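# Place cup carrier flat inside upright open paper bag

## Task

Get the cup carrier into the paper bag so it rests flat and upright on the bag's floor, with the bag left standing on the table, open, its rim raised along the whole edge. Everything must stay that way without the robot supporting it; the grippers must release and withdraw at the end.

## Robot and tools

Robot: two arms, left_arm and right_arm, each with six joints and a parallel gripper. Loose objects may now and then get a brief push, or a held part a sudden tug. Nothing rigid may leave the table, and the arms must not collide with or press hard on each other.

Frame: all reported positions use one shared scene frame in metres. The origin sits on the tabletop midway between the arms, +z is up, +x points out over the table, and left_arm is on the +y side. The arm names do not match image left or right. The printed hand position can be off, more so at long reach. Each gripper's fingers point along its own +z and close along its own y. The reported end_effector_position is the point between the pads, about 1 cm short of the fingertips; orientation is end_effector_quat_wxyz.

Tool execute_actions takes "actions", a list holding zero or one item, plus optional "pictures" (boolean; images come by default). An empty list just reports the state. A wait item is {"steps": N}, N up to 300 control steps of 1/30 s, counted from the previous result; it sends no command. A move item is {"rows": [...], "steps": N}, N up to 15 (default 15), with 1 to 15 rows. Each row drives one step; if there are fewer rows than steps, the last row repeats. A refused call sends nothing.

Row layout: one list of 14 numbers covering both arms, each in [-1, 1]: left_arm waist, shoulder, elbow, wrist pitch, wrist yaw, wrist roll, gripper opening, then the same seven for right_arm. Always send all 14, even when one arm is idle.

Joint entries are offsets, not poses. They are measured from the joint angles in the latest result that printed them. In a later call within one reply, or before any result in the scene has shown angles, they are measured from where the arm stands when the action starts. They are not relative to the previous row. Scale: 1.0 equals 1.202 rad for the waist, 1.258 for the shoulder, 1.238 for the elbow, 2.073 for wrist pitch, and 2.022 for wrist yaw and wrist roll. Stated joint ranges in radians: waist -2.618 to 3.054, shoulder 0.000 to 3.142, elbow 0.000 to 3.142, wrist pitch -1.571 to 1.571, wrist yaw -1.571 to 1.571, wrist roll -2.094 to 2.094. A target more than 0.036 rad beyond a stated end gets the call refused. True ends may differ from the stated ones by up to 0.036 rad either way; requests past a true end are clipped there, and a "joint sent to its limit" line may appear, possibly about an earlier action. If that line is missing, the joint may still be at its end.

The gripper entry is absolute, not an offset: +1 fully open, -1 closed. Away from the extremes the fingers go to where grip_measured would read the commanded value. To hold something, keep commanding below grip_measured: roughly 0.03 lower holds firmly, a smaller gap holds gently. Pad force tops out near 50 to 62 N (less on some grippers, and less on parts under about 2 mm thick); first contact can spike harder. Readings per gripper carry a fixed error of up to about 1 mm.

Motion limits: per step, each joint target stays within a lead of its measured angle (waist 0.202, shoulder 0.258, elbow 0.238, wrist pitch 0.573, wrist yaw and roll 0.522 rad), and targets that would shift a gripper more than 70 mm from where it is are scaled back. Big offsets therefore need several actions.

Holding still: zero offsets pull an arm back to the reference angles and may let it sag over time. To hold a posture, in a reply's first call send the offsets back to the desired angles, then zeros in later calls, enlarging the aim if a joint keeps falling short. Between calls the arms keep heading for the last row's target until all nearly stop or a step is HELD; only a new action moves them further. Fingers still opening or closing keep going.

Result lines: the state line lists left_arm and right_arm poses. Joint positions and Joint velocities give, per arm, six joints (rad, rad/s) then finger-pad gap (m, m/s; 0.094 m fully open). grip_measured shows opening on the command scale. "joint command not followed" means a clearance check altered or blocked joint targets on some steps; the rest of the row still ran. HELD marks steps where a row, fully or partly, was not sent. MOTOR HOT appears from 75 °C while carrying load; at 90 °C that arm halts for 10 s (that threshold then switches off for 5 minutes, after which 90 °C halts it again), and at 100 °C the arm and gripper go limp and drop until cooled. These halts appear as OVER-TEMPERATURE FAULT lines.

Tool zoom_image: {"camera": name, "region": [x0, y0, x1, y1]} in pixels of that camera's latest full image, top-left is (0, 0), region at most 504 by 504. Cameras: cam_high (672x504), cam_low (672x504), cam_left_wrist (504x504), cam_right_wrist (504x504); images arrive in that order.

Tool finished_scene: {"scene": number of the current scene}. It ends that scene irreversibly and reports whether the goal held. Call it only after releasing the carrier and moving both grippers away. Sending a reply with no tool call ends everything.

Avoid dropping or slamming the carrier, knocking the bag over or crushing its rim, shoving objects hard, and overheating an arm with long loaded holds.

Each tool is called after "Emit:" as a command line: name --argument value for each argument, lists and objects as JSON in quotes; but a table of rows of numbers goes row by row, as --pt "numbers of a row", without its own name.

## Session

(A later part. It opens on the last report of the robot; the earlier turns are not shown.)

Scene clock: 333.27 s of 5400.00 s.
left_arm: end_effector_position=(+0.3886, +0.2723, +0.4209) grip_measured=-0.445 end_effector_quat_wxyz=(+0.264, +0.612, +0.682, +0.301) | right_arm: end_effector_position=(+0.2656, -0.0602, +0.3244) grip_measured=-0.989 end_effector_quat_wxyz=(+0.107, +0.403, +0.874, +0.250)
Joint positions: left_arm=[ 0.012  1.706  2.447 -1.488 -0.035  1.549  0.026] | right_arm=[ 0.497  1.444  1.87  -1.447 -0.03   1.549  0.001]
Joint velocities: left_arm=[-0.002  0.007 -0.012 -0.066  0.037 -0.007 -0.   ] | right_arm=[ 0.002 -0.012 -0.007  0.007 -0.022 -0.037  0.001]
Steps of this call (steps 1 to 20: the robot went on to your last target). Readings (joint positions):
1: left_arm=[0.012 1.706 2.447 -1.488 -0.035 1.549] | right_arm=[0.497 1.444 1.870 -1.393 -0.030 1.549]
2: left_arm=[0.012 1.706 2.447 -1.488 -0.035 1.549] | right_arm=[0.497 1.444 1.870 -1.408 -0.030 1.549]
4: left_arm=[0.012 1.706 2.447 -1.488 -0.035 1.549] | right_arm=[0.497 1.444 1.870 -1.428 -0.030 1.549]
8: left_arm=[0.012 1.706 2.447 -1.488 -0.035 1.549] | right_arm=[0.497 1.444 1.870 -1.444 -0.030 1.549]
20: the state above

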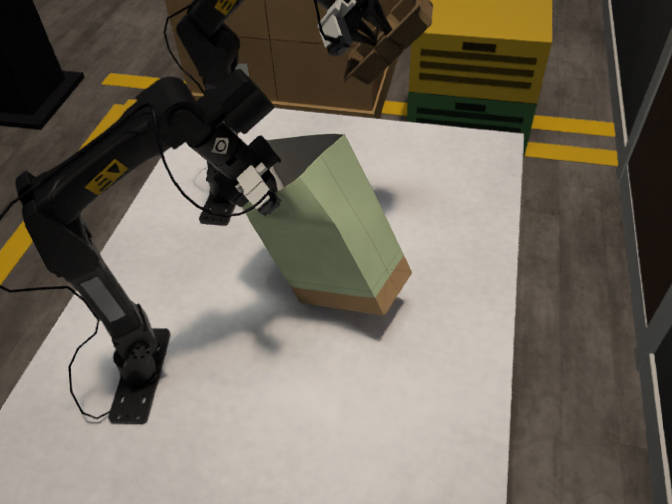

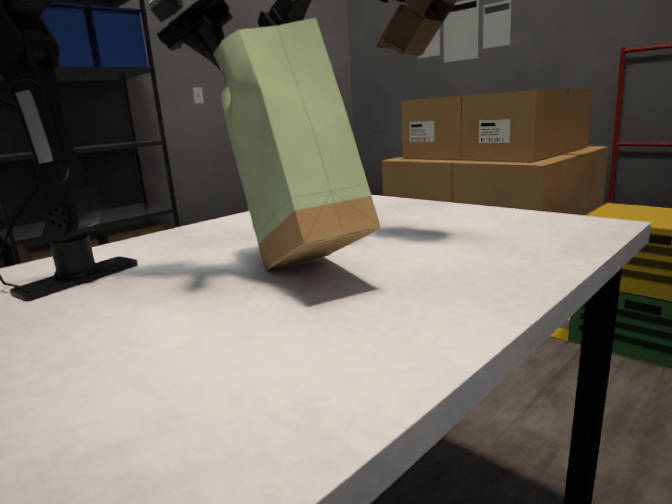

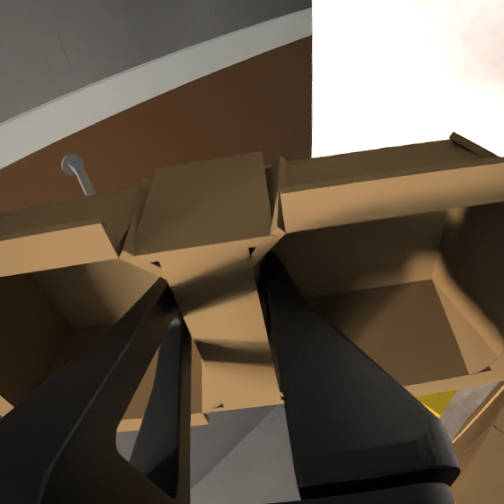

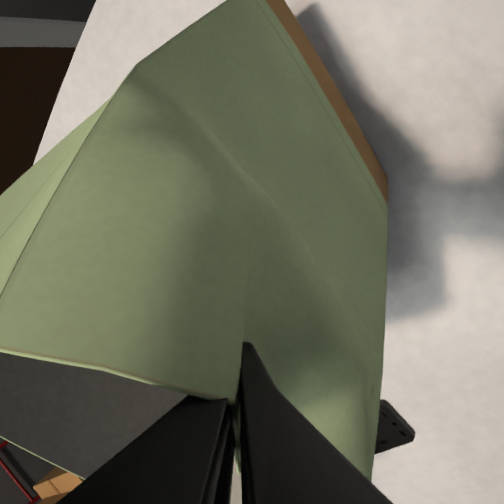

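Emit:
execute_actions --actions '[{"rows":[[0,0,0,0,0,0,-0.5,0,0.01,0.005,-0.01,0,0,-1],[0,0,0,0,0,0,-0.5,0,0.02,0.01,-0.02,0,0,-1],[0,0,0,0,0,0,-0.5,0,0.03,0.015,-0.03,0,0,-1],[0,0,0,0,0,0,-0.5,0,0.04,0.02,-0.04,0,0,-1],[0,0,0,0,0,0,-0.5,0,0.05,0.025,-0.047,0,0,-1],[0,0,0,0,0,0,-0.5,0,0.06,0.03,-0.047,0,0,-1],[0,0,0,0,0,0,-0.5,0,0.07,0.03,-0.047,0,0,-1],[0,0,0,0,0,0,-0.5,0,0.08,0.03,-0.047,0,0,-1],[0,0,0,0,0,0,-0.5,0,0.09,0.03,-0.047,0,0,-1]],"steps":15}]' --pictures false

Emit:
execute_actions --actions '[{"steps":15}]'

Scene clock: 354.53 s of 5400.00 s.
left_arm: end_effector_position=(+0.3886, +0.2723, +0.4209) grip_measured=-0.445 end_effector_quat_wxyz=(+0.264, +0.612, +0.682, +0.301) | right_arm: end_effector_position=(+0.2741, -0.0550, +0.2917) grip_measured=-0.989 end_effector_quat_wxyz=(+0.079, +0.412, +0.889, +0.185)
Joint positions: left_arm=[ 0.012  1.706  2.447 -1.488 -0.035  1.549  0.026] | right_arm=[ 0.497  1.554  1.891 -1.503 -0.023  1.549  0.001]
Joint velocities: left_arm=[ 0.022  0.007 -0.007 -0.051 -0.007  0.095 -0.   ] | right_arm=[-0.002  0.032  0.007 -0.198 -0.022 -0.037 -0.001]
Steps of this call (steps 1 to 15: the robot went on to your last target; steps 16 to 110: nothing new was sent; then 17.10 s passed at rest; steps 111 to 125: all 15 steps of this action). Readings (joint positions):
111: left_arm=[0.012 1.706 2.447 -1.488 -0.035 1.549] | right_arm=[0.497 1.444 1.870 -1.447 -0.030 1.549]
112: left_arm=[0.012 1.706 2.447 -1.488 -0.035 1.549] | right_arm=[0.497 1.445 1.870 -1.449 -0.030 1.549]
114: left_arm=[0.012 1.706 2.447 -1.488 -0.035 1.549] | right_arm=[0.497 1.453 1.870 -1.462 -0.030 1.549]
118: left_arm=[0.012 1.706 2.447 -1.488 -0.035 1.549] | right_arm=[0.497 1.497 1.887 -1.483 -0.026 1.549]
125: the state above

Scene clock: 355.03 s of 5400.00 s.
left_arm: end_effector_position=(+0.3886, +0.2723, +0.4209) grip_measured=-0.445 end_effector_quat_wxyz=(+0.264, +0.612, +0.682, +0.301) | right_arm: end_effector_position=(+0.2694, -0.0573, +0.2894) grip_measured=-0.989 end_effector_quat_wxyz=(+0.071, +0.412, +0.891, +0.176)
Joint positions: left_arm=[ 0.012  1.706  2.447 -1.488 -0.035  1.549  0.026] | right_arm=[ 0.497  1.554  1.891 -1.526 -0.029  1.549  0.001]
Joint velocities: left_arm=[-0.002 -0.012  0.017  0.037  0.007  0.066 -0.001] | right_arm=[-0.002  0.022 -0.002  0.051 -0.037 -0.022  0.   ]
Steps of this call (steps 1 to 15: the robot went on to your last target). Readings (joint positions):
1: left_arm=[0.012 1.706 2.447 -1.488 -0.035 1.549] | right_arm=[0.497 1.554 1.891 -1.509 -0.023 1.549]
2: left_arm=[0.012 1.706 2.447 -1.488 -0.035 1.549] | right_arm=[0.497 1.554 1.891 -1.513 -0.024 1.549]
4: left_arm=[0.012 1.706 2.447 -1.488 -0.035 1.549] | right_arm=[0.497 1.554 1.891 -1.520 -0.027 1.549]
8: left_arm=[0.012 1.706 2.447 -1.488 -0.035 1.549] | right_arm=[0.497 1.554 1.891 -1.524 -0.029 1.549]
15: the state above

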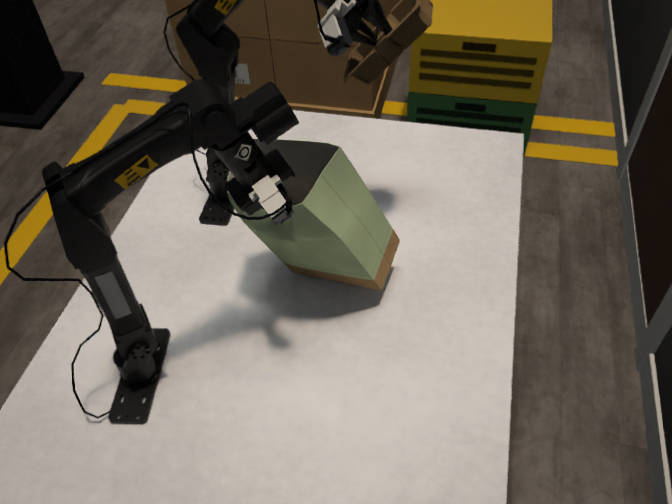

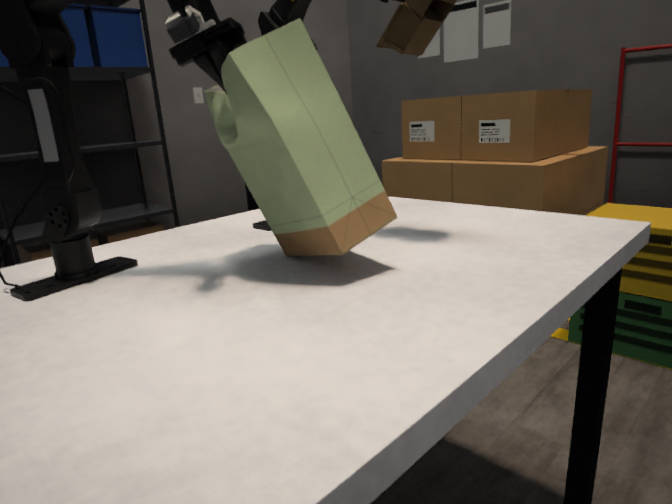

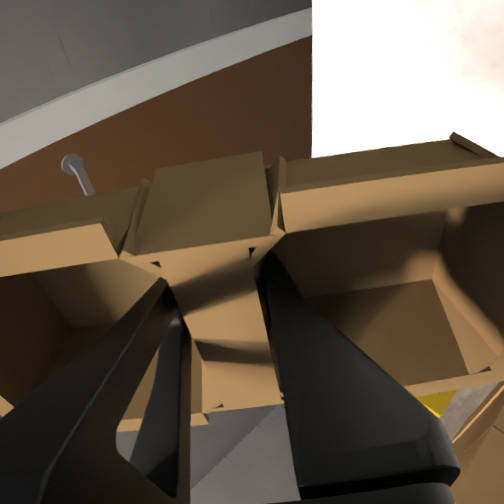

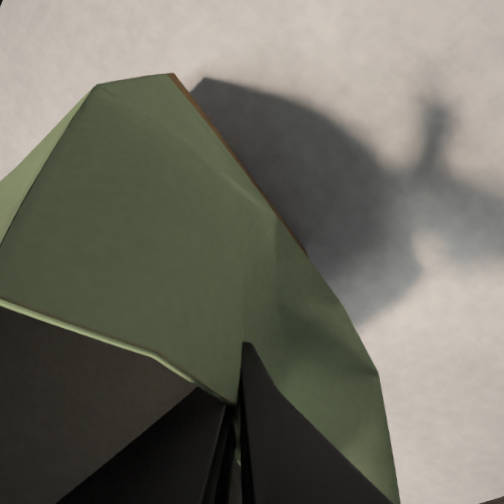

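Emit:
execute_actions --actions '[{"rows":[[0,0,0,0,0,0,-0.5,0,-0.02,0,0,0,0,-1],[0,0,0,0,0,0,-0.5,0,-0.03,0,0,0,0,-1],[0,0,0,0,0,0,-0.5,0,-0.04,0,0,0,0,-1],[0,0,0,0,0,0,-0.5,0,-0.05,0,0,0,0,-1],[0,0,0,0,0,0,-0.5,0,-0.06,0,0,0,0,-1],[0,0,0,0,0,0,-0.5,0,-0.07,0,0,0,0,-1],[0,0,0,0,0,0,-0.5,0,-0.08,0,0,0,0,-1],[0,0,0,0,0,0,-0.5,0,-0.09,0,0,0,0,-1],[0,0,0,0,0,0,-0.5,0,-0.1,0,0,0,0,-1]],"steps":15}]' --pictures false

Emit:
execute_actions --actions '[{"steps":15}]'

Scene clock: 377.30 s of 5400.00 s.
left_arm: end_effector_position=(+0.3886, +0.2723, +0.4209) grip_measured=-0.445 end_effector_quat_wxyz=(+0.264, +0.612, +0.682, +0.301) | right_arm: end_effector_position=(+0.2521, -0.0711, +0.3233) grip_measured=-0.989 end_effector_quat_wxyz=(+0.096, +0.406, +0.880, +0.227)
Joint positions: left_arm=[ 0.012  1.706  2.447 -1.488 -0.035  1.549  0.026] | right_arm=[ 0.497  1.437  1.891 -1.526 -0.03   1.549  0.001]
Joint velocities: left_arm=[-0.007  0.012  0.002  0.066  0.081 -0.007 -0.001] | right_arm=[ 0.007  0.017 -0.002  0.022 -0.007  0.007 -0.001]
Steps of this call (steps 1 to 15: the robot went on to your last target; steps 16 to 400: nothing new was sent; then 8.43 s passed at rest; steps 401 to 415: all 15 steps of this action). Readings (joint positions):
401: left_arm=[0.012 1.706 2.447 -1.488 -0.035 1.549] | right_arm=[0.497 1.554 1.891 -1.526 -0.030 1.549]
402: left_arm=[0.012 1.706 2.447 -1.488 -0.035 1.549] | right_arm=[0.497 1.553 1.891 -1.526 -0.030 1.549]
404: left_arm=[0.012 1.706 2.447 -1.488 -0.035 1.549] | right_arm=[0.497 1.546 1.891 -1.526 -0.030 1.549]
408: left_arm=[0.012 1.706 2.447 -1.488 -0.035 1.549] | right_arm=[0.497 1.498 1.891 -1.526 -0.030 1.549]
415: the state above

Scene clock: 377.80 s of 5400.00 s.
left_arm: end_effector_position=(+0.3886, +0.2723, +0.4209) grip_measured=-0.445 end_effector_quat_wxyz=(+0.264, +0.612, +0.682, +0.301) | right_arm: end_effector_position=(+0.2521, -0.0711, +0.3233) grip_measured=-0.989 end_effector_quat_wxyz=(+0.096, +0.406, +0.880, +0.227)
Joint positions: left_arm=[ 0.012  1.706  2.447 -1.488 -0.035  1.549  0.026] | right_arm=[ 0.497  1.437  1.891 -1.526 -0.03   1.549  0.001]
Joint velocities: left_arm=[ 0.017 -0.007  0.007  0.066 -0.066 -0.022 -0.   ] | right_arm=[ 0.022 -0.002 -0.002 -0.051 -0.066 -0.037  0.   ]
Steps of this call (steps 1 to 15: the robot went on to your last target). Readings (joint positions):
1: left_arm=[0.012 1.706 2.447 -1.488 -0.035 1.549] | right_arm=[0.497 1.437 1.891 -1.526 -0.030 1.549]
2: left_arm=[0.012 1.706 2.447 -1.488 -0.035 1.549] | right_arm=[0.497 1.437 1.891 -1.526 -0.030 1.549]
4: left_arm=[0.012 1.706 2.447 -1.488 -0.035 1.549] | right_arm=[0.497 1.437 1.891 -1.526 -0.030 1.549]
8: left_arm=[0.012 1.706 2.447 -1.488 -0.035 1.549] | right_arm=[0.497 1.437 1.891 -1.526 -0.030 1.549]
15: the state above
All arms were judged still, so your last target was given up. Only a new action makes them travel on or press farther. Fingers that are still opening or closing keep moving.

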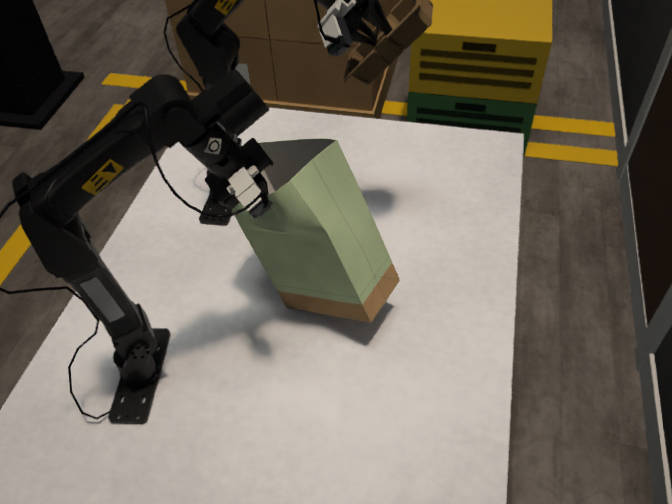

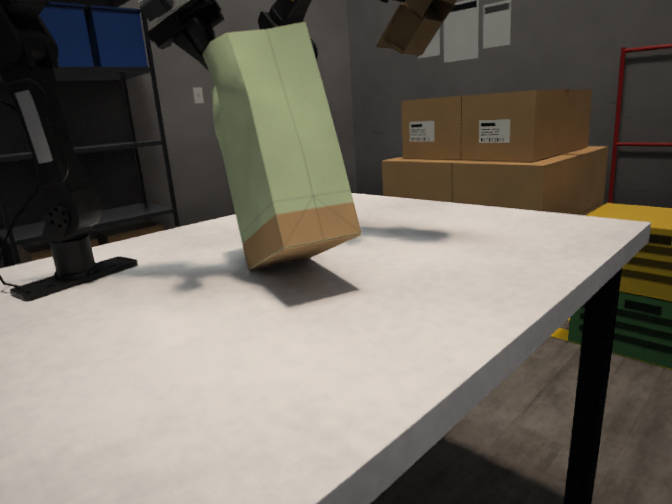

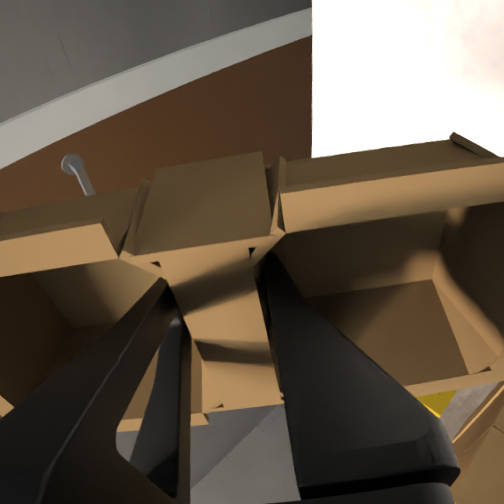

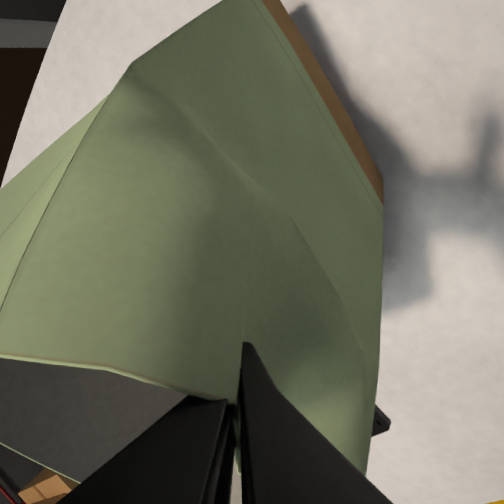

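Emit:
execute_actions --actions '[{"rows":[[0,0,0,0,0,0,-0.5,0,0,0,0,0,0,-0.9],[0,0,0,0,0,0,-0.5,0,0,0,0,0,0,-0.8],[0,0,0,0,0,0,-0.5,0,0,0,0,0,0,-0.7],[0,0,0,0,0,0,-0.5,0,0,0,0,0,0,-0.5],[0,0,0,0,0,0,-0.5,0,0,0,0,0,0,-0.3]],"steps":15}]' --pictures false

Emit:
execute_actions --actions '[{"rows":[[0,0,0,0,0,0,-0.5,0,-0.01,0.02,0,0,0,-0.3],[0,0,0,0,0,0,-0.5,0,-0.02,0.05,0,0,0,-0.3],[0,0,0,0,0,0,-0.5,0,-0.03,0.08,0,0,0,-0.3],[0,0,0,0,0,0,-0.5,0,-0.04,0.11,0,0,0,-0.3],[0,0,0,0,0,0,-0.5,0,-0.05,0.14,0,0,0,-0.3],[0,0,0,0,0,0,-0.5,0,-0.06,0.17,0,0,0,-0.3],[0,0,0,0,0,0,-0.5,0,-0.07,0.2,0,0,0,-0.3]],"steps":15}]' --pictures false

Emit:
execute_actions --actions '[{"steps":15}]'

Scene clock: 389.67 s of 5400.00 s.
left_arm: end_effector_position=(+0.3886, +0.2723, +0.4209) grip_measured=-0.445 end_effector_quat_wxyz=(+0.264, +0.612, +0.682, +0.301) | right_arm: end_effector_position=(+0.2521, -0.0711, +0.3233) grip_measured=-0.303 end_effector_quat_wxyz=(+0.096, +0.406, +0.880, +0.227)
Joint positions: left_arm=[ 0.012  1.706  2.447 -1.488 -0.035  1.549  0.026] | right_arm=[ 0.497  1.437  1.891 -1.526 -0.03   1.549  0.033]
Joint velocities: left_arm=[ 0.017 -0.017 -0.012 -0.022 -0.007  0.022 -0.001] | right_arm=[ 0.007  0.012 -0.012  0.022 -0.007  0.037  0.001]
Steps of this call (steps 1 to 90: nothing new was sent; then 8.37 s passed at rest; steps 91 to 105: all 15 steps of this action). Readings (joint positions):
91: left_arm=[0.012 1.706 2.447 -1.488 -0.035 1.549] | right_arm=[0.497 1.437 1.891 -1.526 -0.030 1.549]
92: left_arm=[0.012 1.706 2.447 -1.488 -0.035 1.549] | right_arm=[0.497 1.437 1.891 -1.526 -0.030 1.549]
94: left_arm=[0.012 1.706 2.447 -1.488 -0.035 1.549] | right_arm=[0.497 1.437 1.891 -1.526 -0.030 1.549]
98: left_arm=[0.012 1.706 2.447 -1.488 -0.035 1.549] | right_arm=[0.497 1.437 1.891 -1.526 -0.030 1.549]
105: the state above

Scene clock: 390.17 s of 5400.00 s.
left_arm: end_effector_position=(+0.3886, +0.2723, +0.4209) grip_measured=-0.445 end_effector_quat_wxyz=(+0.264, +0.612, +0.682, +0.301) | right_arm: end_effector_position=(+0.2338, -0.0858, +0.4272) grip_measured=-0.303 end_effector_quat_wxyz=(+0.169, +0.380, +0.829, +0.374)
Joint positions: left_arm=[ 0.012  1.706  2.447 -1.488 -0.035  1.549  0.026] | right_arm=[ 0.497  1.336  2.129 -1.518 -0.03   1.549  0.033]
Joint velocities: left_arm=[ 0.017 -0.002  0.002 -0.007 -0.007 -0.037  0.001] | right_arm=[-0.017 -0.007 -0.012 -0.007 -0.007 -0.022 -0.001]
Steps of this call (steps 1 to 15: all 15 steps of this action). Readings (joint positions):
1: left_arm=[0.012 1.706 2.447 -1.488 -0.035 1.549] | right_arm=[0.497 1.437 1.891 -1.526 -0.030 1.549]
2: left_arm=[0.012 1.706 2.447 -1.488 -0.035 1.549] | right_arm=[0.497 1.437 1.895 -1.527 -0.030 1.549]
4: left_arm=[0.012 1.706 2.447 -1.488 -0.035 1.549] | right_arm=[0.497 1.437 1.928 -1.529 -0.030 1.549]
8: left_arm=[0.012 1.706 2.447 -1.488 -0.035 1.549] | right_arm=[0.497 1.409 2.064 -1.523 -0.030 1.549]
15: the state above

Scene clock: 390.67 s of 5400.00 s.
left_arm: end_effector_position=(+0.3886, +0.2723, +0.4209) grip_measured=-0.445 end_effector_quat_wxyz=(+0.264, +0.612, +0.682, +0.301) | right_arm: end_effector_position=(+0.2347, -0.0851, +0.4262) grip_measured=-0.303 end_effector_quat_wxyz=(+0.168, +0.380, +0.830, +0.372)
Joint positions: left_arm=[ 0.012  1.706  2.447 -1.488 -0.035  1.549  0.026] | right_arm=[ 0.497  1.34   2.129 -1.518 -0.03   1.549  0.033]
Joint velocities: left_arm=[ 0.002  0.007 -0.007 -0.037 -0.022  0.022  0.001] | right_arm=[-0.012 -0.002 -0.007 -0.022  0.037 -0.066 -0.   ]
Steps of this call (steps 1 to 15: the robot went on to your last target). Readings (joint positions):
1: left_arm=[0.012 1.706 2.447 -1.488 -0.035 1.549] | right_arm=[0.497 1.338 2.129 -1.518 -0.030 1.549]
2: left_arm=[0.012 1.706 2.447 -1.488 -0.035 1.549] | right_arm=[0.497 1.340 2.129 -1.518 -0.030 1.549]
4: left_arm=[0.012 1.706 2.447 -1.488 -0.035 1.549] | right_arm=[0.497 1.340 2.129 -1.518 -0.030 1.549]
8: left_arm=[0.012 1.706 2.447 -1.488 -0.035 1.549] | right_arm=[0.497 1.340 2.129 -1.518 -0.030 1.549]
15: the state above
All arms were judged still, so your last target was given up. Only a new action makes them travel on or press farther. Fingers that are still opening or closing keep moving.

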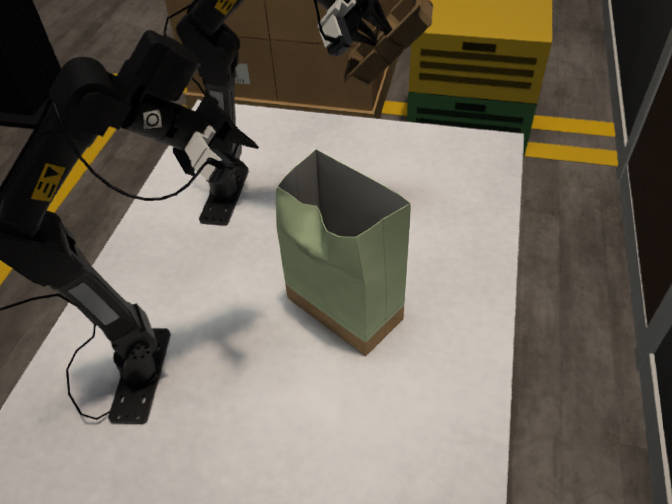

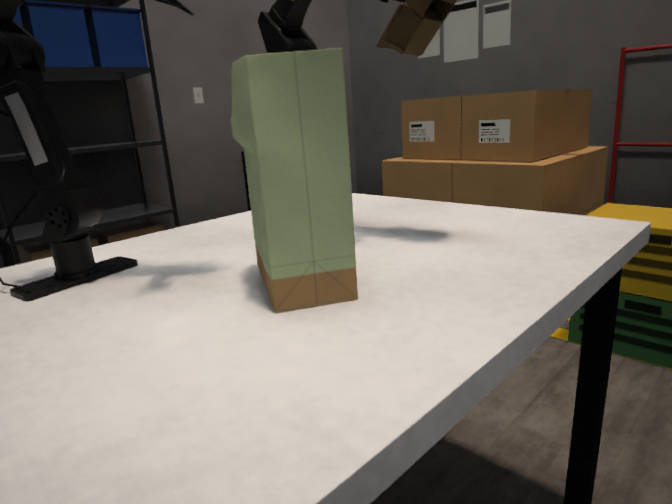

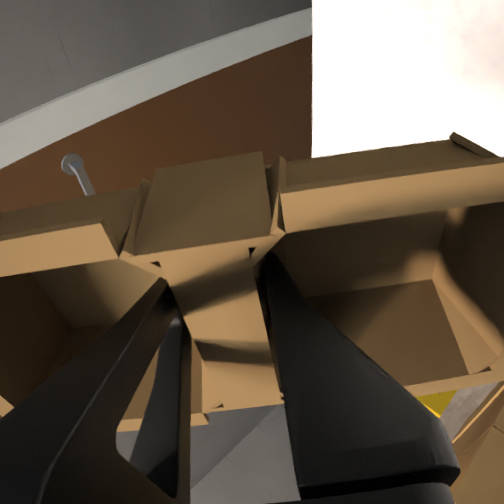

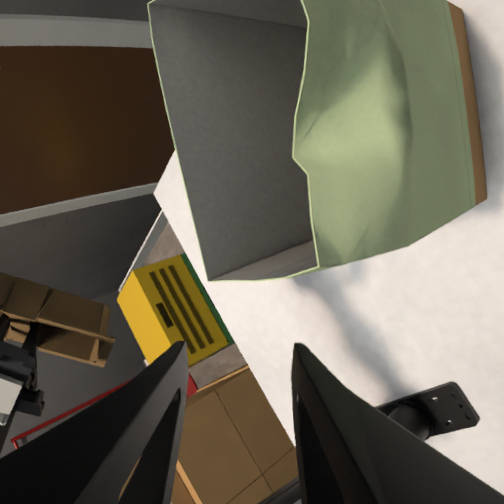

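Emit:
execute_actions --actions '[{"rows":[[0,0,0,0,0,0,-0.5,-0.05,0,0,0.03,0,0,-1],[0,0,0,0,0,0,-0.5,-0.1,0,0,0.06,0,0,-1],[0,0,0,0,0,0,-0.5,-0.15,0,0,0.09,0,0,-1],[0,0,0,0,0,0,-0.5,-0.2,0,0,0.12,0,0,-1],[0,0,0,0,0,0,-0.5,-0.25,0,0,0.15,0,0,-1],[0,0,0,0,0,0,-0.5,-0.3,0,0,0.18,0,0,-1],[0,0,0,0,0,0,-0.5,-0.35,0,0,0.2,0,0,-1],[0,0,0,0,0,0,-0.5,-0.4,0,0,0.22,0,0,-1],[0,0,0,0,0,0,-0.5,-0.45,0,0,0.24,0,0,-1],[0,0,0,0,0,0,-0.5,-0.5,0,0,0.26,0,0,-1],[0,0,0,0,0,0,-0.5,-0.55,0,0,0.26,0,0,-1]],"steps":15}]' --pictures false

Emit:
execute_actions --actions '[{"steps":15}]' --pictures false

Emit:
execute_actions --actions '[{"rows":[[0,0,0,0,0,0,-0.5,0,0.04,-0.04,0.01,0,0,-1],[0,0,0,0,0,0,-0.5,0,0.08,-0.08,0.02,0,0,-1],[0,0,0,0,0,0,-0.5,0,0.12,-0.13,0.03,0,0,-1],[0,0,0,0,0,0,-0.5,0,0.16,-0.17,0.04,0,0,-1],[0,0,0,0,0,0,-0.5,0,0.2,-0.22,0.05,0,0,-1],[0,0,0,0,0,0,-0.5,0,0.24,-0.26,0.06,0,0,-1],[0,0,0,0,0,0,-0.5,0,0.28,-0.3,0.07,0,0,-1],[0,0,0,0,0,0,-0.5,0,0.32,-0.35,0.08,0,0,-1],[0,0,0,0,0,0,-0.5,0,0.36,-0.39,0.1,0,0,-1],[0,0,0,0,0,0,-0.5,0,0.4,-0.44,0.12,0,0,-1],[0,0,0,0,0,0,-0.5,0,0.44,-0.48,0.14,0,0,-1],[0,0,0,0,0,0,-0.5,0,0.48,-0.52,0.16,0,0,-1],[0,0,0,0,0,0,-0.5,0,0.51,-0.56,0.165,0,0,-1]],"steps":15}]' --pictures false

Emit:
execute_actions --actions '[{"steps":30}]'

Scene clock: 423.20 s of 5400.00 s.
left_arm: end_effector_position=(+0.3886, +0.2723, +0.4209) grip_measured=-0.445 end_effector_quat_wxyz=(+0.264, +0.612, +0.682, +0.301) | right_arm: end_effector_position=(+0.3546, -0.2487, +0.5303) grip_measured=-0.997 end_effector_quat_wxyz=(+0.426, +0.540, +0.576, +0.441)
Joint positions: left_arm=[ 0.012  1.706  2.447 -1.488 -0.035  1.549  0.026] | right_arm=[-0.155  1.34   2.129 -1.038 -0.025  1.549  0.   ]
Joint velocities: left_arm=[ 0.012 -0.007 -0.017  0.007 -0.022  0.022 -0.002] | right_arm=[-0.012  0.002 -0.007  0.33   0.022  0.066  0.   ]
Steps of this call (steps 1 to 90: nothing new was sent; then 29.03 s passed at rest; steps 91 to 105: all 15 steps of this action). Readings (joint positions):
91: left_arm=[0.012 1.706 2.447 -1.488 -0.035 1.549] | right_arm=[0.488 1.340 2.129 -1.513 -0.033 1.549]
92: left_arm=[0.012 1.706 2.447 -1.488 -0.035 1.549] | right_arm=[0.460 1.340 2.129 -1.499 -0.038 1.549]
94: left_arm=[0.012 1.706 2.447 -1.488 -0.035 1.549] | right_arm=[0.362 1.340 2.129 -1.440 -0.041 1.549]
98: left_arm=[0.012 1.706 2.447 -1.488 -0.035 1.549] | right_arm=[0.123 1.340 2.129 -1.259 -0.039 1.549]
105: the state above

Scene clock: 423.70 s of 5400.00 s.
left_arm: end_effector_position=(+0.3886, +0.2723, +0.4209) grip_measured=-0.445 end_effector_quat_wxyz=(+0.264, +0.612, +0.682, +0.301) | right_arm: end_effector_position=(+0.3573, -0.2487, +0.5418) grip_measured=-0.997 end_effector_quat_wxyz=(+0.440, +0.529, +0.566, +0.454)
Joint positions: left_arm=[ 0.012  1.706  2.447 -1.488 -0.035  1.549  0.026] | right_arm=[-0.155  1.34   2.129 -0.991 -0.025  1.549  0.   ]
Joint velocities: left_arm=[ 0.007 -0.007 -0.002 -0.081  0.007 -0.037 -0.   ] | right_arm=[-0.017 -0.017 -0.017  0.051 -0.095  0.022  0.   ]
Steps of this call (steps 1 to 15: the robot went on to your last target). Readings (joint positions):
1: left_arm=[0.012 1.706 2.447 -1.488 -0.035 1.549] | right_arm=[-0.155 1.340 2.129 -1.027 -0.025 1.549]
2: left_arm=[0.012 1.706 2.447 -1.488 -0.035 1.549] | right_arm=[-0.155 1.340 2.129 -1.019 -0.025 1.549]
4: left_arm=[0.012 1.706 2.447 -1.488 -0.035 1.549] | right_arm=[-0.155 1.340 2.129 -1.007 -0.025 1.549]
8: left_arm=[0.012 1.706 2.447 -1.488 -0.035 1.549] | right_arm=[-0.155 1.340 2.129 -0.996 -0.025 1.549]
15: the state above

Scene clock: 424.20 s of 5400.00 s.
left_arm: end_effector_position=(+0.3886, +0.2723, +0.4209) grip_measured=-0.445 end_effector_quat_wxyz=(+0.264, +0.612, +0.682, +0.301) | right_arm: end_effector_position=(+0.4992, -0.2452, +0.3260) grip_measured=-0.997 end_effector_quat_wxyz=(+0.303, +0.616, +0.653, +0.319)
Joint positions: left_arm=[ 0.012  1.706  2.447 -1.488 -0.035  1.549  0.026] | right_arm=[-0.155  1.67   1.826 -0.816 -0.025  1.549  0.   ]
Joint velocities: left_arm=[-0.002 -0.002 -0.002 -0.007 -0.007 -0.051 -0.   ] | right_arm=[-0.002  0.965 -0.745  0.491  0.022  0.037 -0.001]
Steps of this call (steps 1 to 15: all 15 steps of this action). Readings (joint positions):
1: left_arm=[0.012 1.706 2.447 -1.488 -0.035 1.549] | right_arm=[-0.155 1.342 2.125 -0.988 -0.025 1.549]
2: left_arm=[0.012 1.706 2.447 -1.488 -0.035 1.549] | right_arm=[-0.155 1.347 2.116 -0.978 -0.025 1.549]
4: left_arm=[0.012 1.706 2.447 -1.488 -0.035 1.549] | right_arm=[-0.155 1.366 2.086 -0.957 -0.025 1.549]
8: left_arm=[0.012 1.706 2.447 -1.488 -0.035 1.549] | right_arm=[-0.155 1.453 2.003 -0.924 -0.025 1.549]
15: the state above

Scene clock: 425.20 s of 5400.00 s.
left_arm: end_effector_position=(+0.3886, +0.2723, +0.4209) grip_measured=-0.445 end_effector_quat_wxyz=(+0.264, +0.612, +0.682, +0.301) | right_arm: end_effector_position=(+0.4702, -0.2459, +0.0359) grip_measured=-0.997 end_effector_quat_wxyz=(+0.104, +0.680, +0.715, +0.122)
Joint positions: left_arm=[ 0.012  1.706  2.447 -1.488 -0.035  1.549  0.026] | right_arm=[-0.155  2.004  1.414 -0.659 -0.025  1.549  0.   ]
Joint velocities: left_arm=[ 0.002 -0.007 -0.002 -0.022  0.037  0.022 -0.   ] | right_arm=[-0.002  0.007  0.002  0.022  0.081 -0.022 -0.001]
Steps of this call (steps 1 to 30: the robot went on to your last target). Readings (joint positions):
1: left_arm=[0.012 1.706 2.447 -1.488 -0.035 1.549] | right_arm=[-0.155 1.705 1.799 -0.801 -0.025 1.549]
2: left_arm=[0.012 1.706 2.447 -1.488 -0.035 1.549] | right_arm=[-0.155 1.740 1.772 -0.787 -0.025 1.549]
4: left_arm=[0.012 1.706 2.447 -1.488 -0.035 1.549] | right_arm=[-0.155 1.807 1.715 -0.760 -0.025 1.549]
8: left_arm=[0.012 1.706 2.447 -1.488 -0.035 1.549] | right_arm=[-0.155 1.921 1.557 -0.705 -0.025 1.549]
30: the state above

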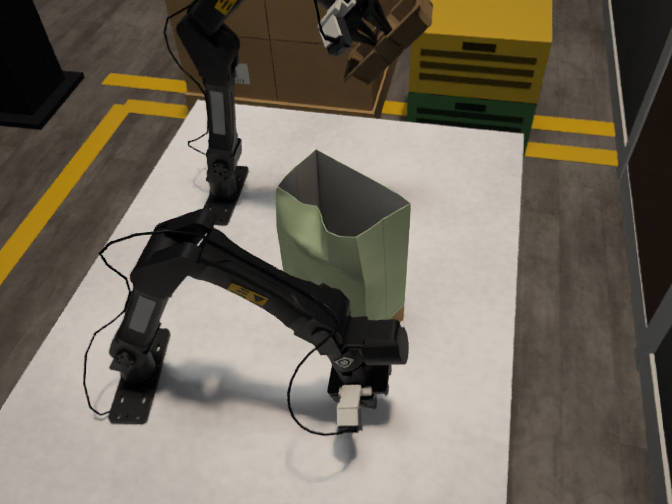

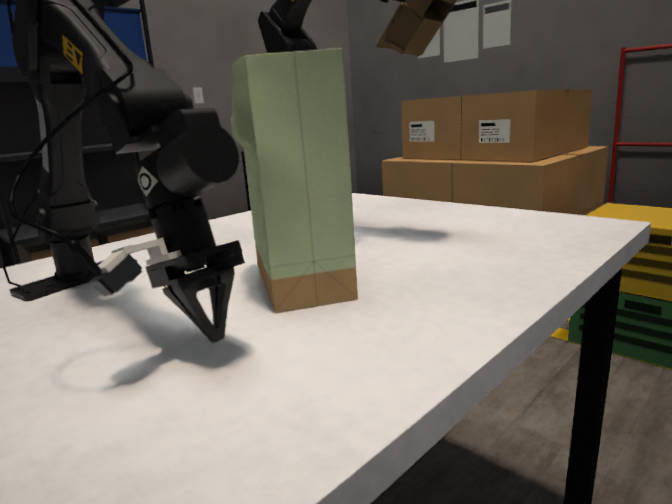

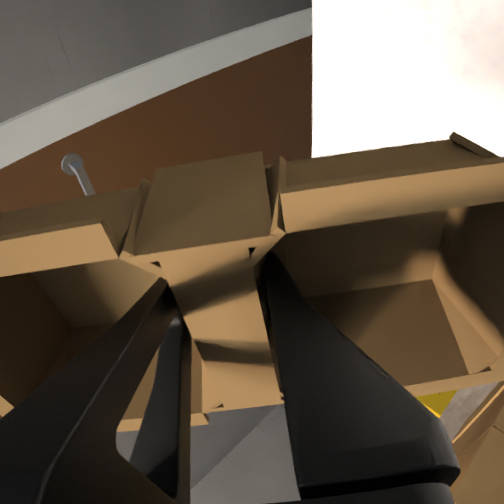

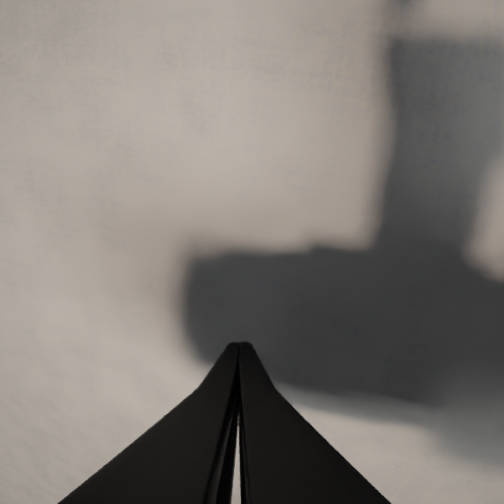

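Emit:
execute_actions --actions '[{"rows":[[-0.04,0,0,0,0,0,-0.5,-0.03,-0.04,0,0,0,0,-1],[-0.08,0,0,0,0,0,-0.5,-0.06,-0.08,0,0,0,0,-1],[-0.12,0,0,0,0,0,-0.5,-0.1,-0.12,0,0,0,0,-1],[-0.16,0,0.01,0,0,0,-0.5,-0.14,-0.16,0,0,0,0,-1],[-0.2,0,0.02,0,0,0,-0.5,-0.18,-0.2,0,0,0,0,-1],[-0.24,0.01,0.03,0,0,0,-0.5,-0.22,-0.24,0,0,0,0,-1],[-0.28,0.02,0.04,0,0,0,-0.5,-0.26,-0.28,0,0,0,0,-1],[-0.32,0.03,0.05,0,0,0,-0.5,-0.3,-0.32,0,0,0,0,-1],[-0.36,0.03,0.05,0,0,0,-0.5,-0.34,-0.36,0,0,0,0,-1],[-0.4,0.03,0.05,0,0,0,-0.5,-0.38,-0.4,0,0,0,0,-1],[-0.44,0.04,0.05,0,0,0,-0.5,-0.42,-0.44,0,0,0,0,-1],[-0.48,0.04,0.05,0,0,0,-0.5,-0.46,-0.48,0,0,0,0,-1],[-0.52,0.05,0.05,0,0,0,-0.5,-0.5,-0.5,0,0,0,0,-1],[-0.56,0.05,0.05,0,0,0,-0.5,-0.5,-0.5,0,0,0,0,-1],[-0.6,0.05,0.05,0,0,0,-0.5,-0.5,-0.5,0,0,0,0,-1]],"steps":15}]' --pictures false

Emit:
execute_actions --actions '[{"steps":30}]'

Scene clock: 461.37 s of 5400.00 s.
left_arm: end_effector_position=(+0.3512, +0.0344, +0.4076) grip_measured=-0.445 end_effector_quat_wxyz=(+0.330, +0.799, +0.462, +0.200) | right_arm: end_effector_position=(+0.4229, -0.4434, +0.2365) grip_measured=-0.997 end_effector_quat_wxyz=(+0.320, +0.770, +0.507, +0.216)
Joint positions: left_arm=[-0.623  1.768  2.474 -1.486 -0.045  1.549  0.026] | right_arm=[-0.623  1.534  1.407 -0.651 -0.035  1.549  0.   ]
Joint velocities: left_arm=[-1.311  0.188 -0.007 -0.007 -0.007 -0.007 -0.001] | right_arm=[-1.165 -1.145 -0.007 -0.007  0.081  0.037 -0.   ]
Steps of this call (steps 1 to 15: the robot went on to your last target; steps 16 to 90: nothing new was sent; then 32.67 s passed at rest; steps 91 to 105: all 15 steps of this action). Readings (joint positions):
91: left_arm=[0.007 1.706 2.447 -1.488 -0.038 1.549] | right_arm=[-0.158 2.002 1.414 -0.658 -0.025 1.549]
92: left_arm=[-0.010 1.706 2.447 -1.488 -0.045 1.549] | right_arm=[-0.165 1.994 1.413 -0.659 -0.029 1.549]
94: left_arm=[-0.082 1.706 2.447 -1.488 -0.053 1.549] | right_arm=[-0.205 1.952 1.407 -0.660 -0.035 1.549]
98: left_arm=[-0.287 1.719 2.460 -1.489 -0.049 1.549] | right_arm=[-0.345 1.814 1.407 -0.657 -0.037 1.549]
105: the state above

Scene clock: 462.37 s of 5400.00 s.
left_arm: end_effector_position=(+0.3325, -0.0002, +0.4026) grip_measured=-0.445 end_effector_quat_wxyz=(+0.335, +0.823, +0.423, +0.178) | right_arm: end_effector_position=(+0.3714, -0.4865, +0.3047) grip_measured=-0.997 end_effector_quat_wxyz=(+0.406, +0.774, +0.432, +0.223)
Joint positions: left_arm=[-0.716  1.781  2.474 -1.486 -0.033  1.549  0.026] | right_arm=[-0.764  1.368  1.407 -0.646 -0.02   1.549  0.   ]
Joint velocities: left_arm=[-0.012  0.002 -0.012  0.022 -0.007 -0.037  0.001] | right_arm=[ 0.002 -0.007 -0.012 -0.022  0.037  0.037  0.   ]
Steps of this call (steps 1 to 30: the robot went on to your last target). Readings (joint positions):
1: left_arm=[-0.665 1.773 2.474 -1.486 -0.041 1.549] | right_arm=[-0.666 1.493 1.407 -0.650 -0.034 1.549]
2: left_arm=[-0.696 1.778 2.474 -1.486 -0.035 1.549] | right_arm=[-0.706 1.455 1.407 -0.649 -0.032 1.549]
4: left_arm=[-0.720 1.781 2.474 -1.486 -0.027 1.549] | right_arm=[-0.757 1.393 1.407 -0.647 -0.022 1.549]
8: left_arm=[-0.716 1.781 2.474 -1.486 -0.031 1.549] | right_arm=[-0.764 1.364 1.407 -0.644 -0.020 1.549]
30: the state above
All arms were judged still, so your last target was given up. Only a new action makes them travel on or press farther. Fingers that are still opening or closing keep moving.

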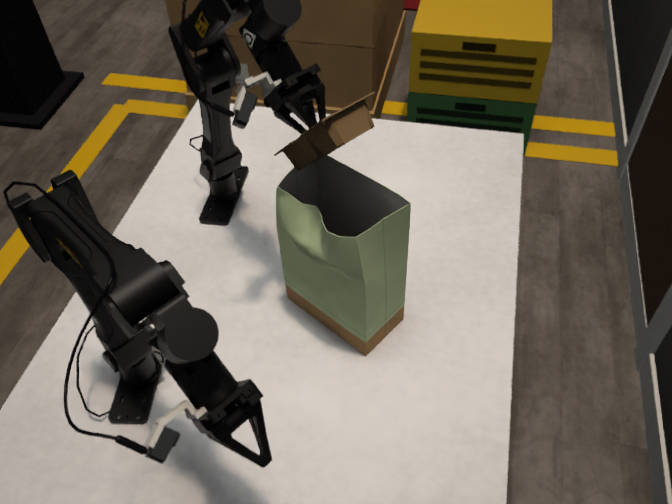

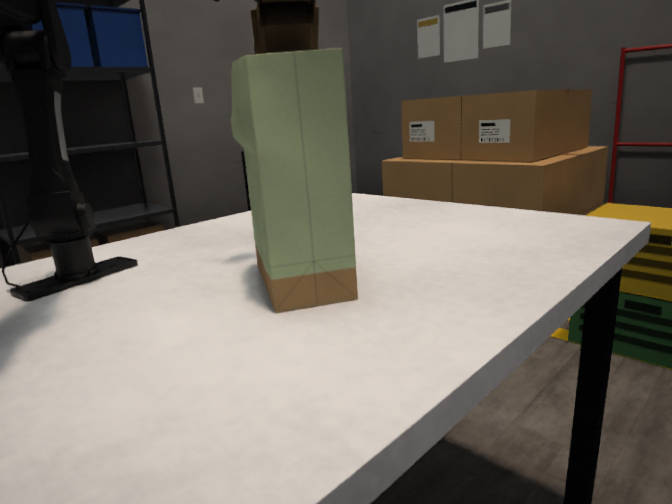

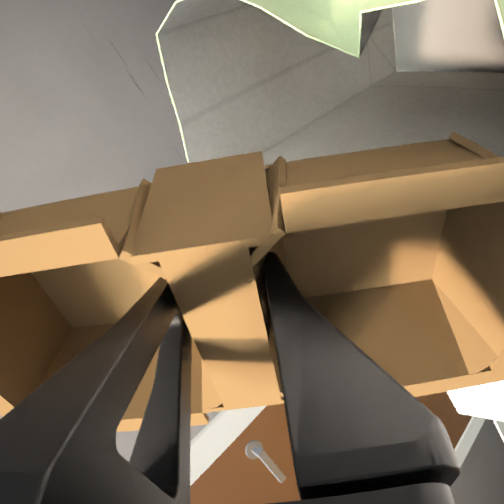

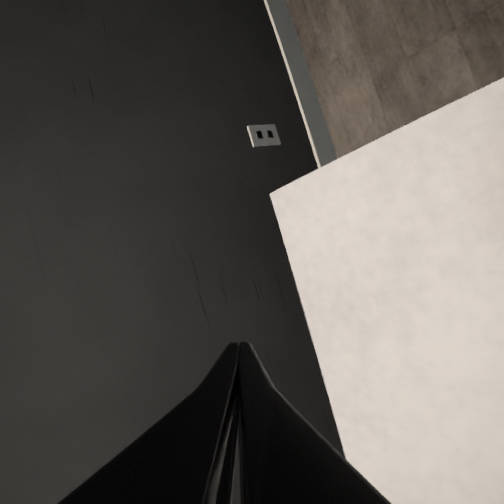

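Emit:
execute_actions --actions '[{"rows":[[0.04,0,0,0,0,0,-0.5,0.05,0.01,0.04,-0.03,0,-0.02,-0.9],[0.08,0,0,0,0,0,-0.5,0.1,0.02,0.08,-0.06,0,-0.04,-0.8],[0.12,0,0,0,0,0,-0.5,0.15,0.03,0.12,-0.09,0,-0.06,-0.7],[0.16,0,0,0,0,0,-0.5,0.2,0.04,0.16,-0.12,0,-0.08,-0.6],[0.2,0,0,0,0,0,-0.5,0.25,0.05,0.2,-0.15,0,-0.1,-0.5],[0.24,0,0,0,0,0,-0.5,0.3,0.06,0.24,-0.18,0,-0.12,-0.4],[0.28,0,0,0,0,0,-0.5,0.35,0.07,0.28,-0.21,0,-0.14,-0.3],[0.32,0,0,0,0,0,-0.5,0.4,0.08,0.32,-0.24,0,-0.16,-0.2],[0.36,0,0,0,0,0,-0.5,0.45,0.09,0.36,-0.27,0,-0.18,-0.1],[0.4,0,0,0,0,0,-0.5,0.5,0.1,0.4,-0.3,0,-0.2,0],[0.44,0,0,0,0,0,-0.5,0.55,0.11,0.44,-0.33,0,-0.22,0],[0.48,0,0,0,0,0,-0.5,0.6,0.12,0.48,-0.36,0,-0.22,0],[0.52,0,0,0,0,0,-0.5,0.65,0.14,0.52,-0.37,0,-0.22,0],[0.56,0,0,0,0,0,-0.5,0.7,0.16,0.56,-0.37,0,-0.22,0],[0.6,0,0,0,0,0,-0.5,0.75,0.18,0.56,-0.37,0,-0.22,0]],"steps":15}]' --pictures false

Emit:
execute_actions --actions '[{"steps":30}]' --pictures false

Emit:
execute_actions --actions '[{"rows":[[0,0,0,0,0,0,-0.5,0.03,0,0,0,0,0,0],[0,0,0,0,0,0,-0.5,0.06,0,0,0,0,0,0],[0,0,0,0,0,0,-0.5,0.09,0,0,0,0,0,0],[0,0,0,0,0,0,-0.5,0.12,0.01,0,0,0,0,0],[0,0,0,0,0,0,-0.5,0.15,0.02,0,0,0,0,0],[0,0,0,0,0,0,-0.5,0.165,0.03,0,0,0,0,0]],"steps":15}]' --pictures false

Emit:
execute_actions --actions '[{"steps":15}]'

Scene clock: 491.73 s of 5400.00 s.
left_arm: end_effector_position=(+0.4127, +0.2377, +0.4008) grip_measured=-0.445 end_effector_quat_wxyz=(+0.261, +0.649, +0.661, +0.273) | right_arm: end_effector_position=(+0.3944, -0.1769, +0.3809) grip_measured=-0.003 end_effector_quat_wxyz=(+0.298, +0.422, +0.815, +0.262)
Joint positions: left_arm=[-0.079  1.786  2.474 -1.486 -0.035  1.549  0.026] | right_arm=[ 0.034  1.539  2.033 -1.249 -0.021  1.179  0.047]
Joint velocities: left_arm=[ 1.336  0.012 -0.002 -0.037 -0.022  0.037 -0.   ] | right_arm=[ 1.619  0.369  1.101 -0.755 -0.037 -0.432  0.   ]
Steps of this call (steps 1 to 90: nothing new was sent; then 25.87 s passed at rest; steps 91 to 105: all 15 steps of this action). Readings (joint positions):
91: left_arm=[-0.711 1.781 2.474 -1.486 -0.031 1.549] | right_arm=[-0.758 1.368 1.409 -0.652 -0.017 1.545]
92: left_arm=[-0.696 1.781 2.474 -1.486 -0.027 1.549] | right_arm=[-0.738 1.372 1.422 -0.675 -0.012 1.534]
94: left_arm=[-0.627 1.781 2.474 -1.486 -0.020 1.549] | right_arm=[-0.649 1.396 1.487 -0.744 -0.006 1.496]
98: left_arm=[-0.418 1.783 2.474 -1.486 -0.027 1.549] | right_arm=[-0.392 1.456 1.684 -0.910 -0.012 1.378]
105: the state above

Scene clock: 492.73 s of 5400.00 s.
left_arm: end_effector_position=(+0.4109, +0.2761, +0.4008) grip_measured=-0.445 end_effector_quat_wxyz=(+0.244, +0.617, +0.691, +0.288) | right_arm: end_effector_position=(+0.3693, -0.1397, +0.3546) grip_measured=-0.003 end_effector_quat_wxyz=(+0.235, +0.360, +0.874, +0.226)
Joint positions: left_arm=[ 0.012  1.786  2.474 -1.486 -0.047  1.549  0.026] | right_arm=[ 0.143  1.59   2.078 -1.396 -0.032  1.116  0.047]
Joint velocities: left_arm=[ 0.002  0.002 -0.017 -0.007  0.022 -0.007  0.   ] | right_arm=[-0.002 -0.017 -0.007  0.007 -0.022  0.022 -0.   ]
Steps of this call (steps 1 to 30: the robot went on to your last target). Readings (joint positions):
1: left_arm=[-0.037 1.786 2.474 -1.486 -0.040 1.549] | right_arm=[0.086 1.550 2.061 -1.269 -0.025 1.166]
2: left_arm=[-0.005 1.786 2.474 -1.486 -0.046 1.549] | right_arm=[0.121 1.557 2.074 -1.286 -0.031 1.155]
4: left_arm=[0.018 1.786 2.474 -1.486 -0.054 1.549] | right_arm=[0.144 1.567 2.078 -1.321 -0.035 1.140]
8: left_arm=[0.013 1.786 2.474 -1.486 -0.049 1.549] | right_arm=[0.143 1.587 2.078 -1.369 -0.032 1.126]
30: the state above
All arms were judged still, so your last target was given up. Only a new action makes them travel on or press farther. Fingers that are still opening or closing keep moving.

Scene clock: 493.23 s of 5400.00 s.
left_arm: end_effector_position=(+0.4109, +0.2761, +0.4008) grip_measured=-0.445 end_effector_quat_wxyz=(+0.244, +0.617, +0.691, +0.288) | right_arm: end_effector_position=(+0.3444, -0.0691, +0.3429) grip_measured=-0.003 end_effector_quat_wxyz=(+0.198, +0.272, +0.911, +0.238)
Joint positions: left_arm=[ 0.012  1.786  2.474 -1.486 -0.047  1.549  0.026] | right_arm=[ 0.342  1.623  2.078 -1.396 -0.038  1.116  0.047]
Joint velocities: left_arm=[-0.007  0.007 -0.002  0.022 -0.066  0.007  0.   ] | right_arm=[ 0.012 -0.017  0.017 -0.022 -0.022 -0.007 -0.001]
Steps of this call (steps 1 to 15: all 15 steps of this action). Readings (joint positions):
1: left_arm=[0.012 1.786 2.474 -1.486 -0.047 1.549] | right_arm=[0.146 1.590 2.078 -1.396 -0.031 1.116]
2: left_arm=[0.012 1.786 2.474 -1.486 -0.047 1.549] | right_arm=[0.157 1.590 2.078 -1.396 -0.029 1.116]
4: left_arm=[0.012 1.786 2.474 -1.486 -0.047 1.549] | right_arm=[0.209 1.590 2.078 -1.396 -0.027 1.116]
8: left_arm=[0.012 1.786 2.474 -1.486 -0.047 1.549] | right_arm=[0.332 1.605 2.078 -1.396 -0.035 1.116]
15: the state above

Scene clock: 493.73 s of 5400.00 s.
left_arm: end_effector_position=(+0.4109, +0.2761, +0.4008) grip_measured=-0.445 end_effector_quat_wxyz=(+0.244, +0.617, +0.691, +0.288) | right_arm: end_effector_position=(+0.3444, -0.0691, +0.3429) grip_measured=-0.003 end_effector_quat_wxyz=(+0.198, +0.272, +0.911, +0.238)
Joint positions: left_arm=[ 0.012  1.786  2.474 -1.486 -0.047  1.549  0.026] | right_arm=[ 0.342  1.623  2.078 -1.396 -0.038  1.116  0.047]
Joint velocities: left_arm=[-0.022 -0.022 -0.017 -0.022  0.007  0.037 -0.001] | right_arm=[-0.007  0.012  0.007 -0.007  0.037  0.007  0.   ]
Steps of this call (steps 1 to 15: the robot went on to your last target). Readings (joint positions):
1: left_arm=[0.012 1.786 2.474 -1.486 -0.047 1.549] | right_arm=[0.342 1.623 2.078 -1.396 -0.038 1.116]
2: left_arm=[0.012 1.786 2.474 -1.486 -0.047 1.549] | right_arm=[0.342 1.623 2.078 -1.396 -0.038 1.116]
4: left_arm=[0.012 1.786 2.474 -1.486 -0.047 1.549] | right_arm=[0.342 1.623 2.078 -1.396 -0.038 1.116]
8: left_arm=[0.012 1.786 2.474 -1.486 -0.047 1.549] | right_arm=[0.342 1.623 2.078 -1.396 -0.038 1.116]
15: the state above
All arms were judged still, so your last target was given up. Only a new action makes them travel on or press farther. Fingers that are still opening or closing keep moving.

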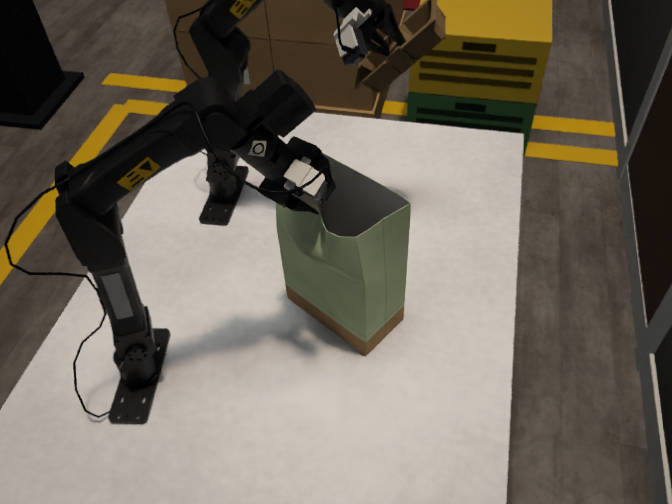

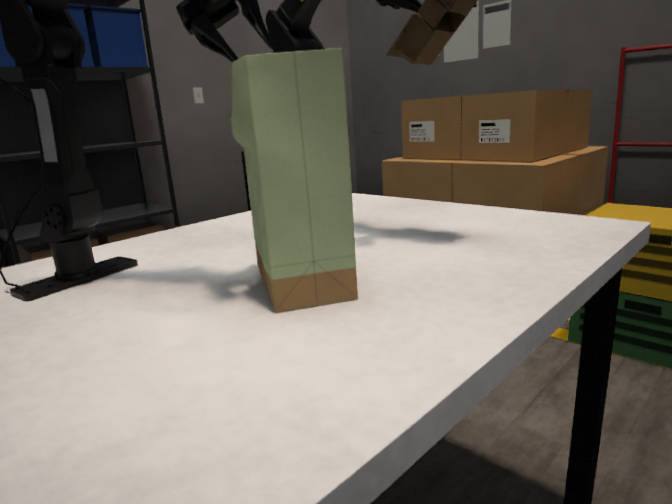

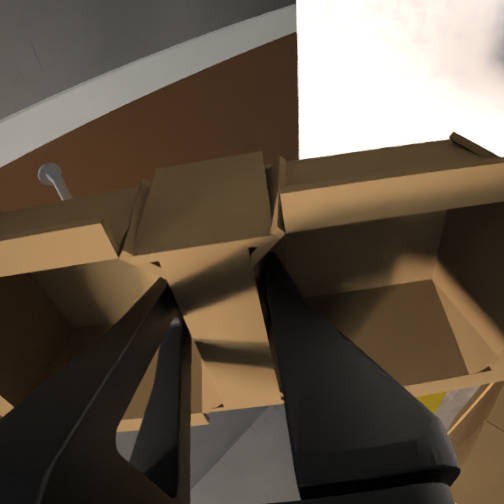

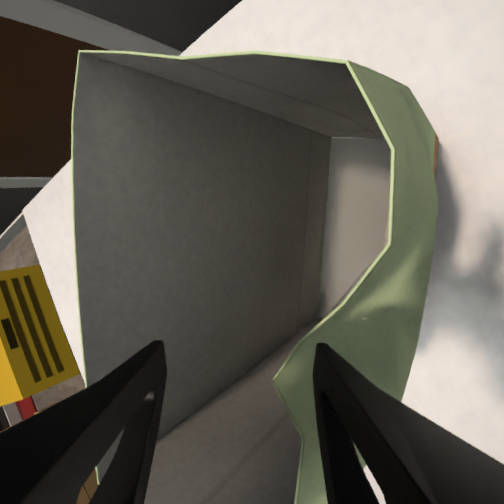

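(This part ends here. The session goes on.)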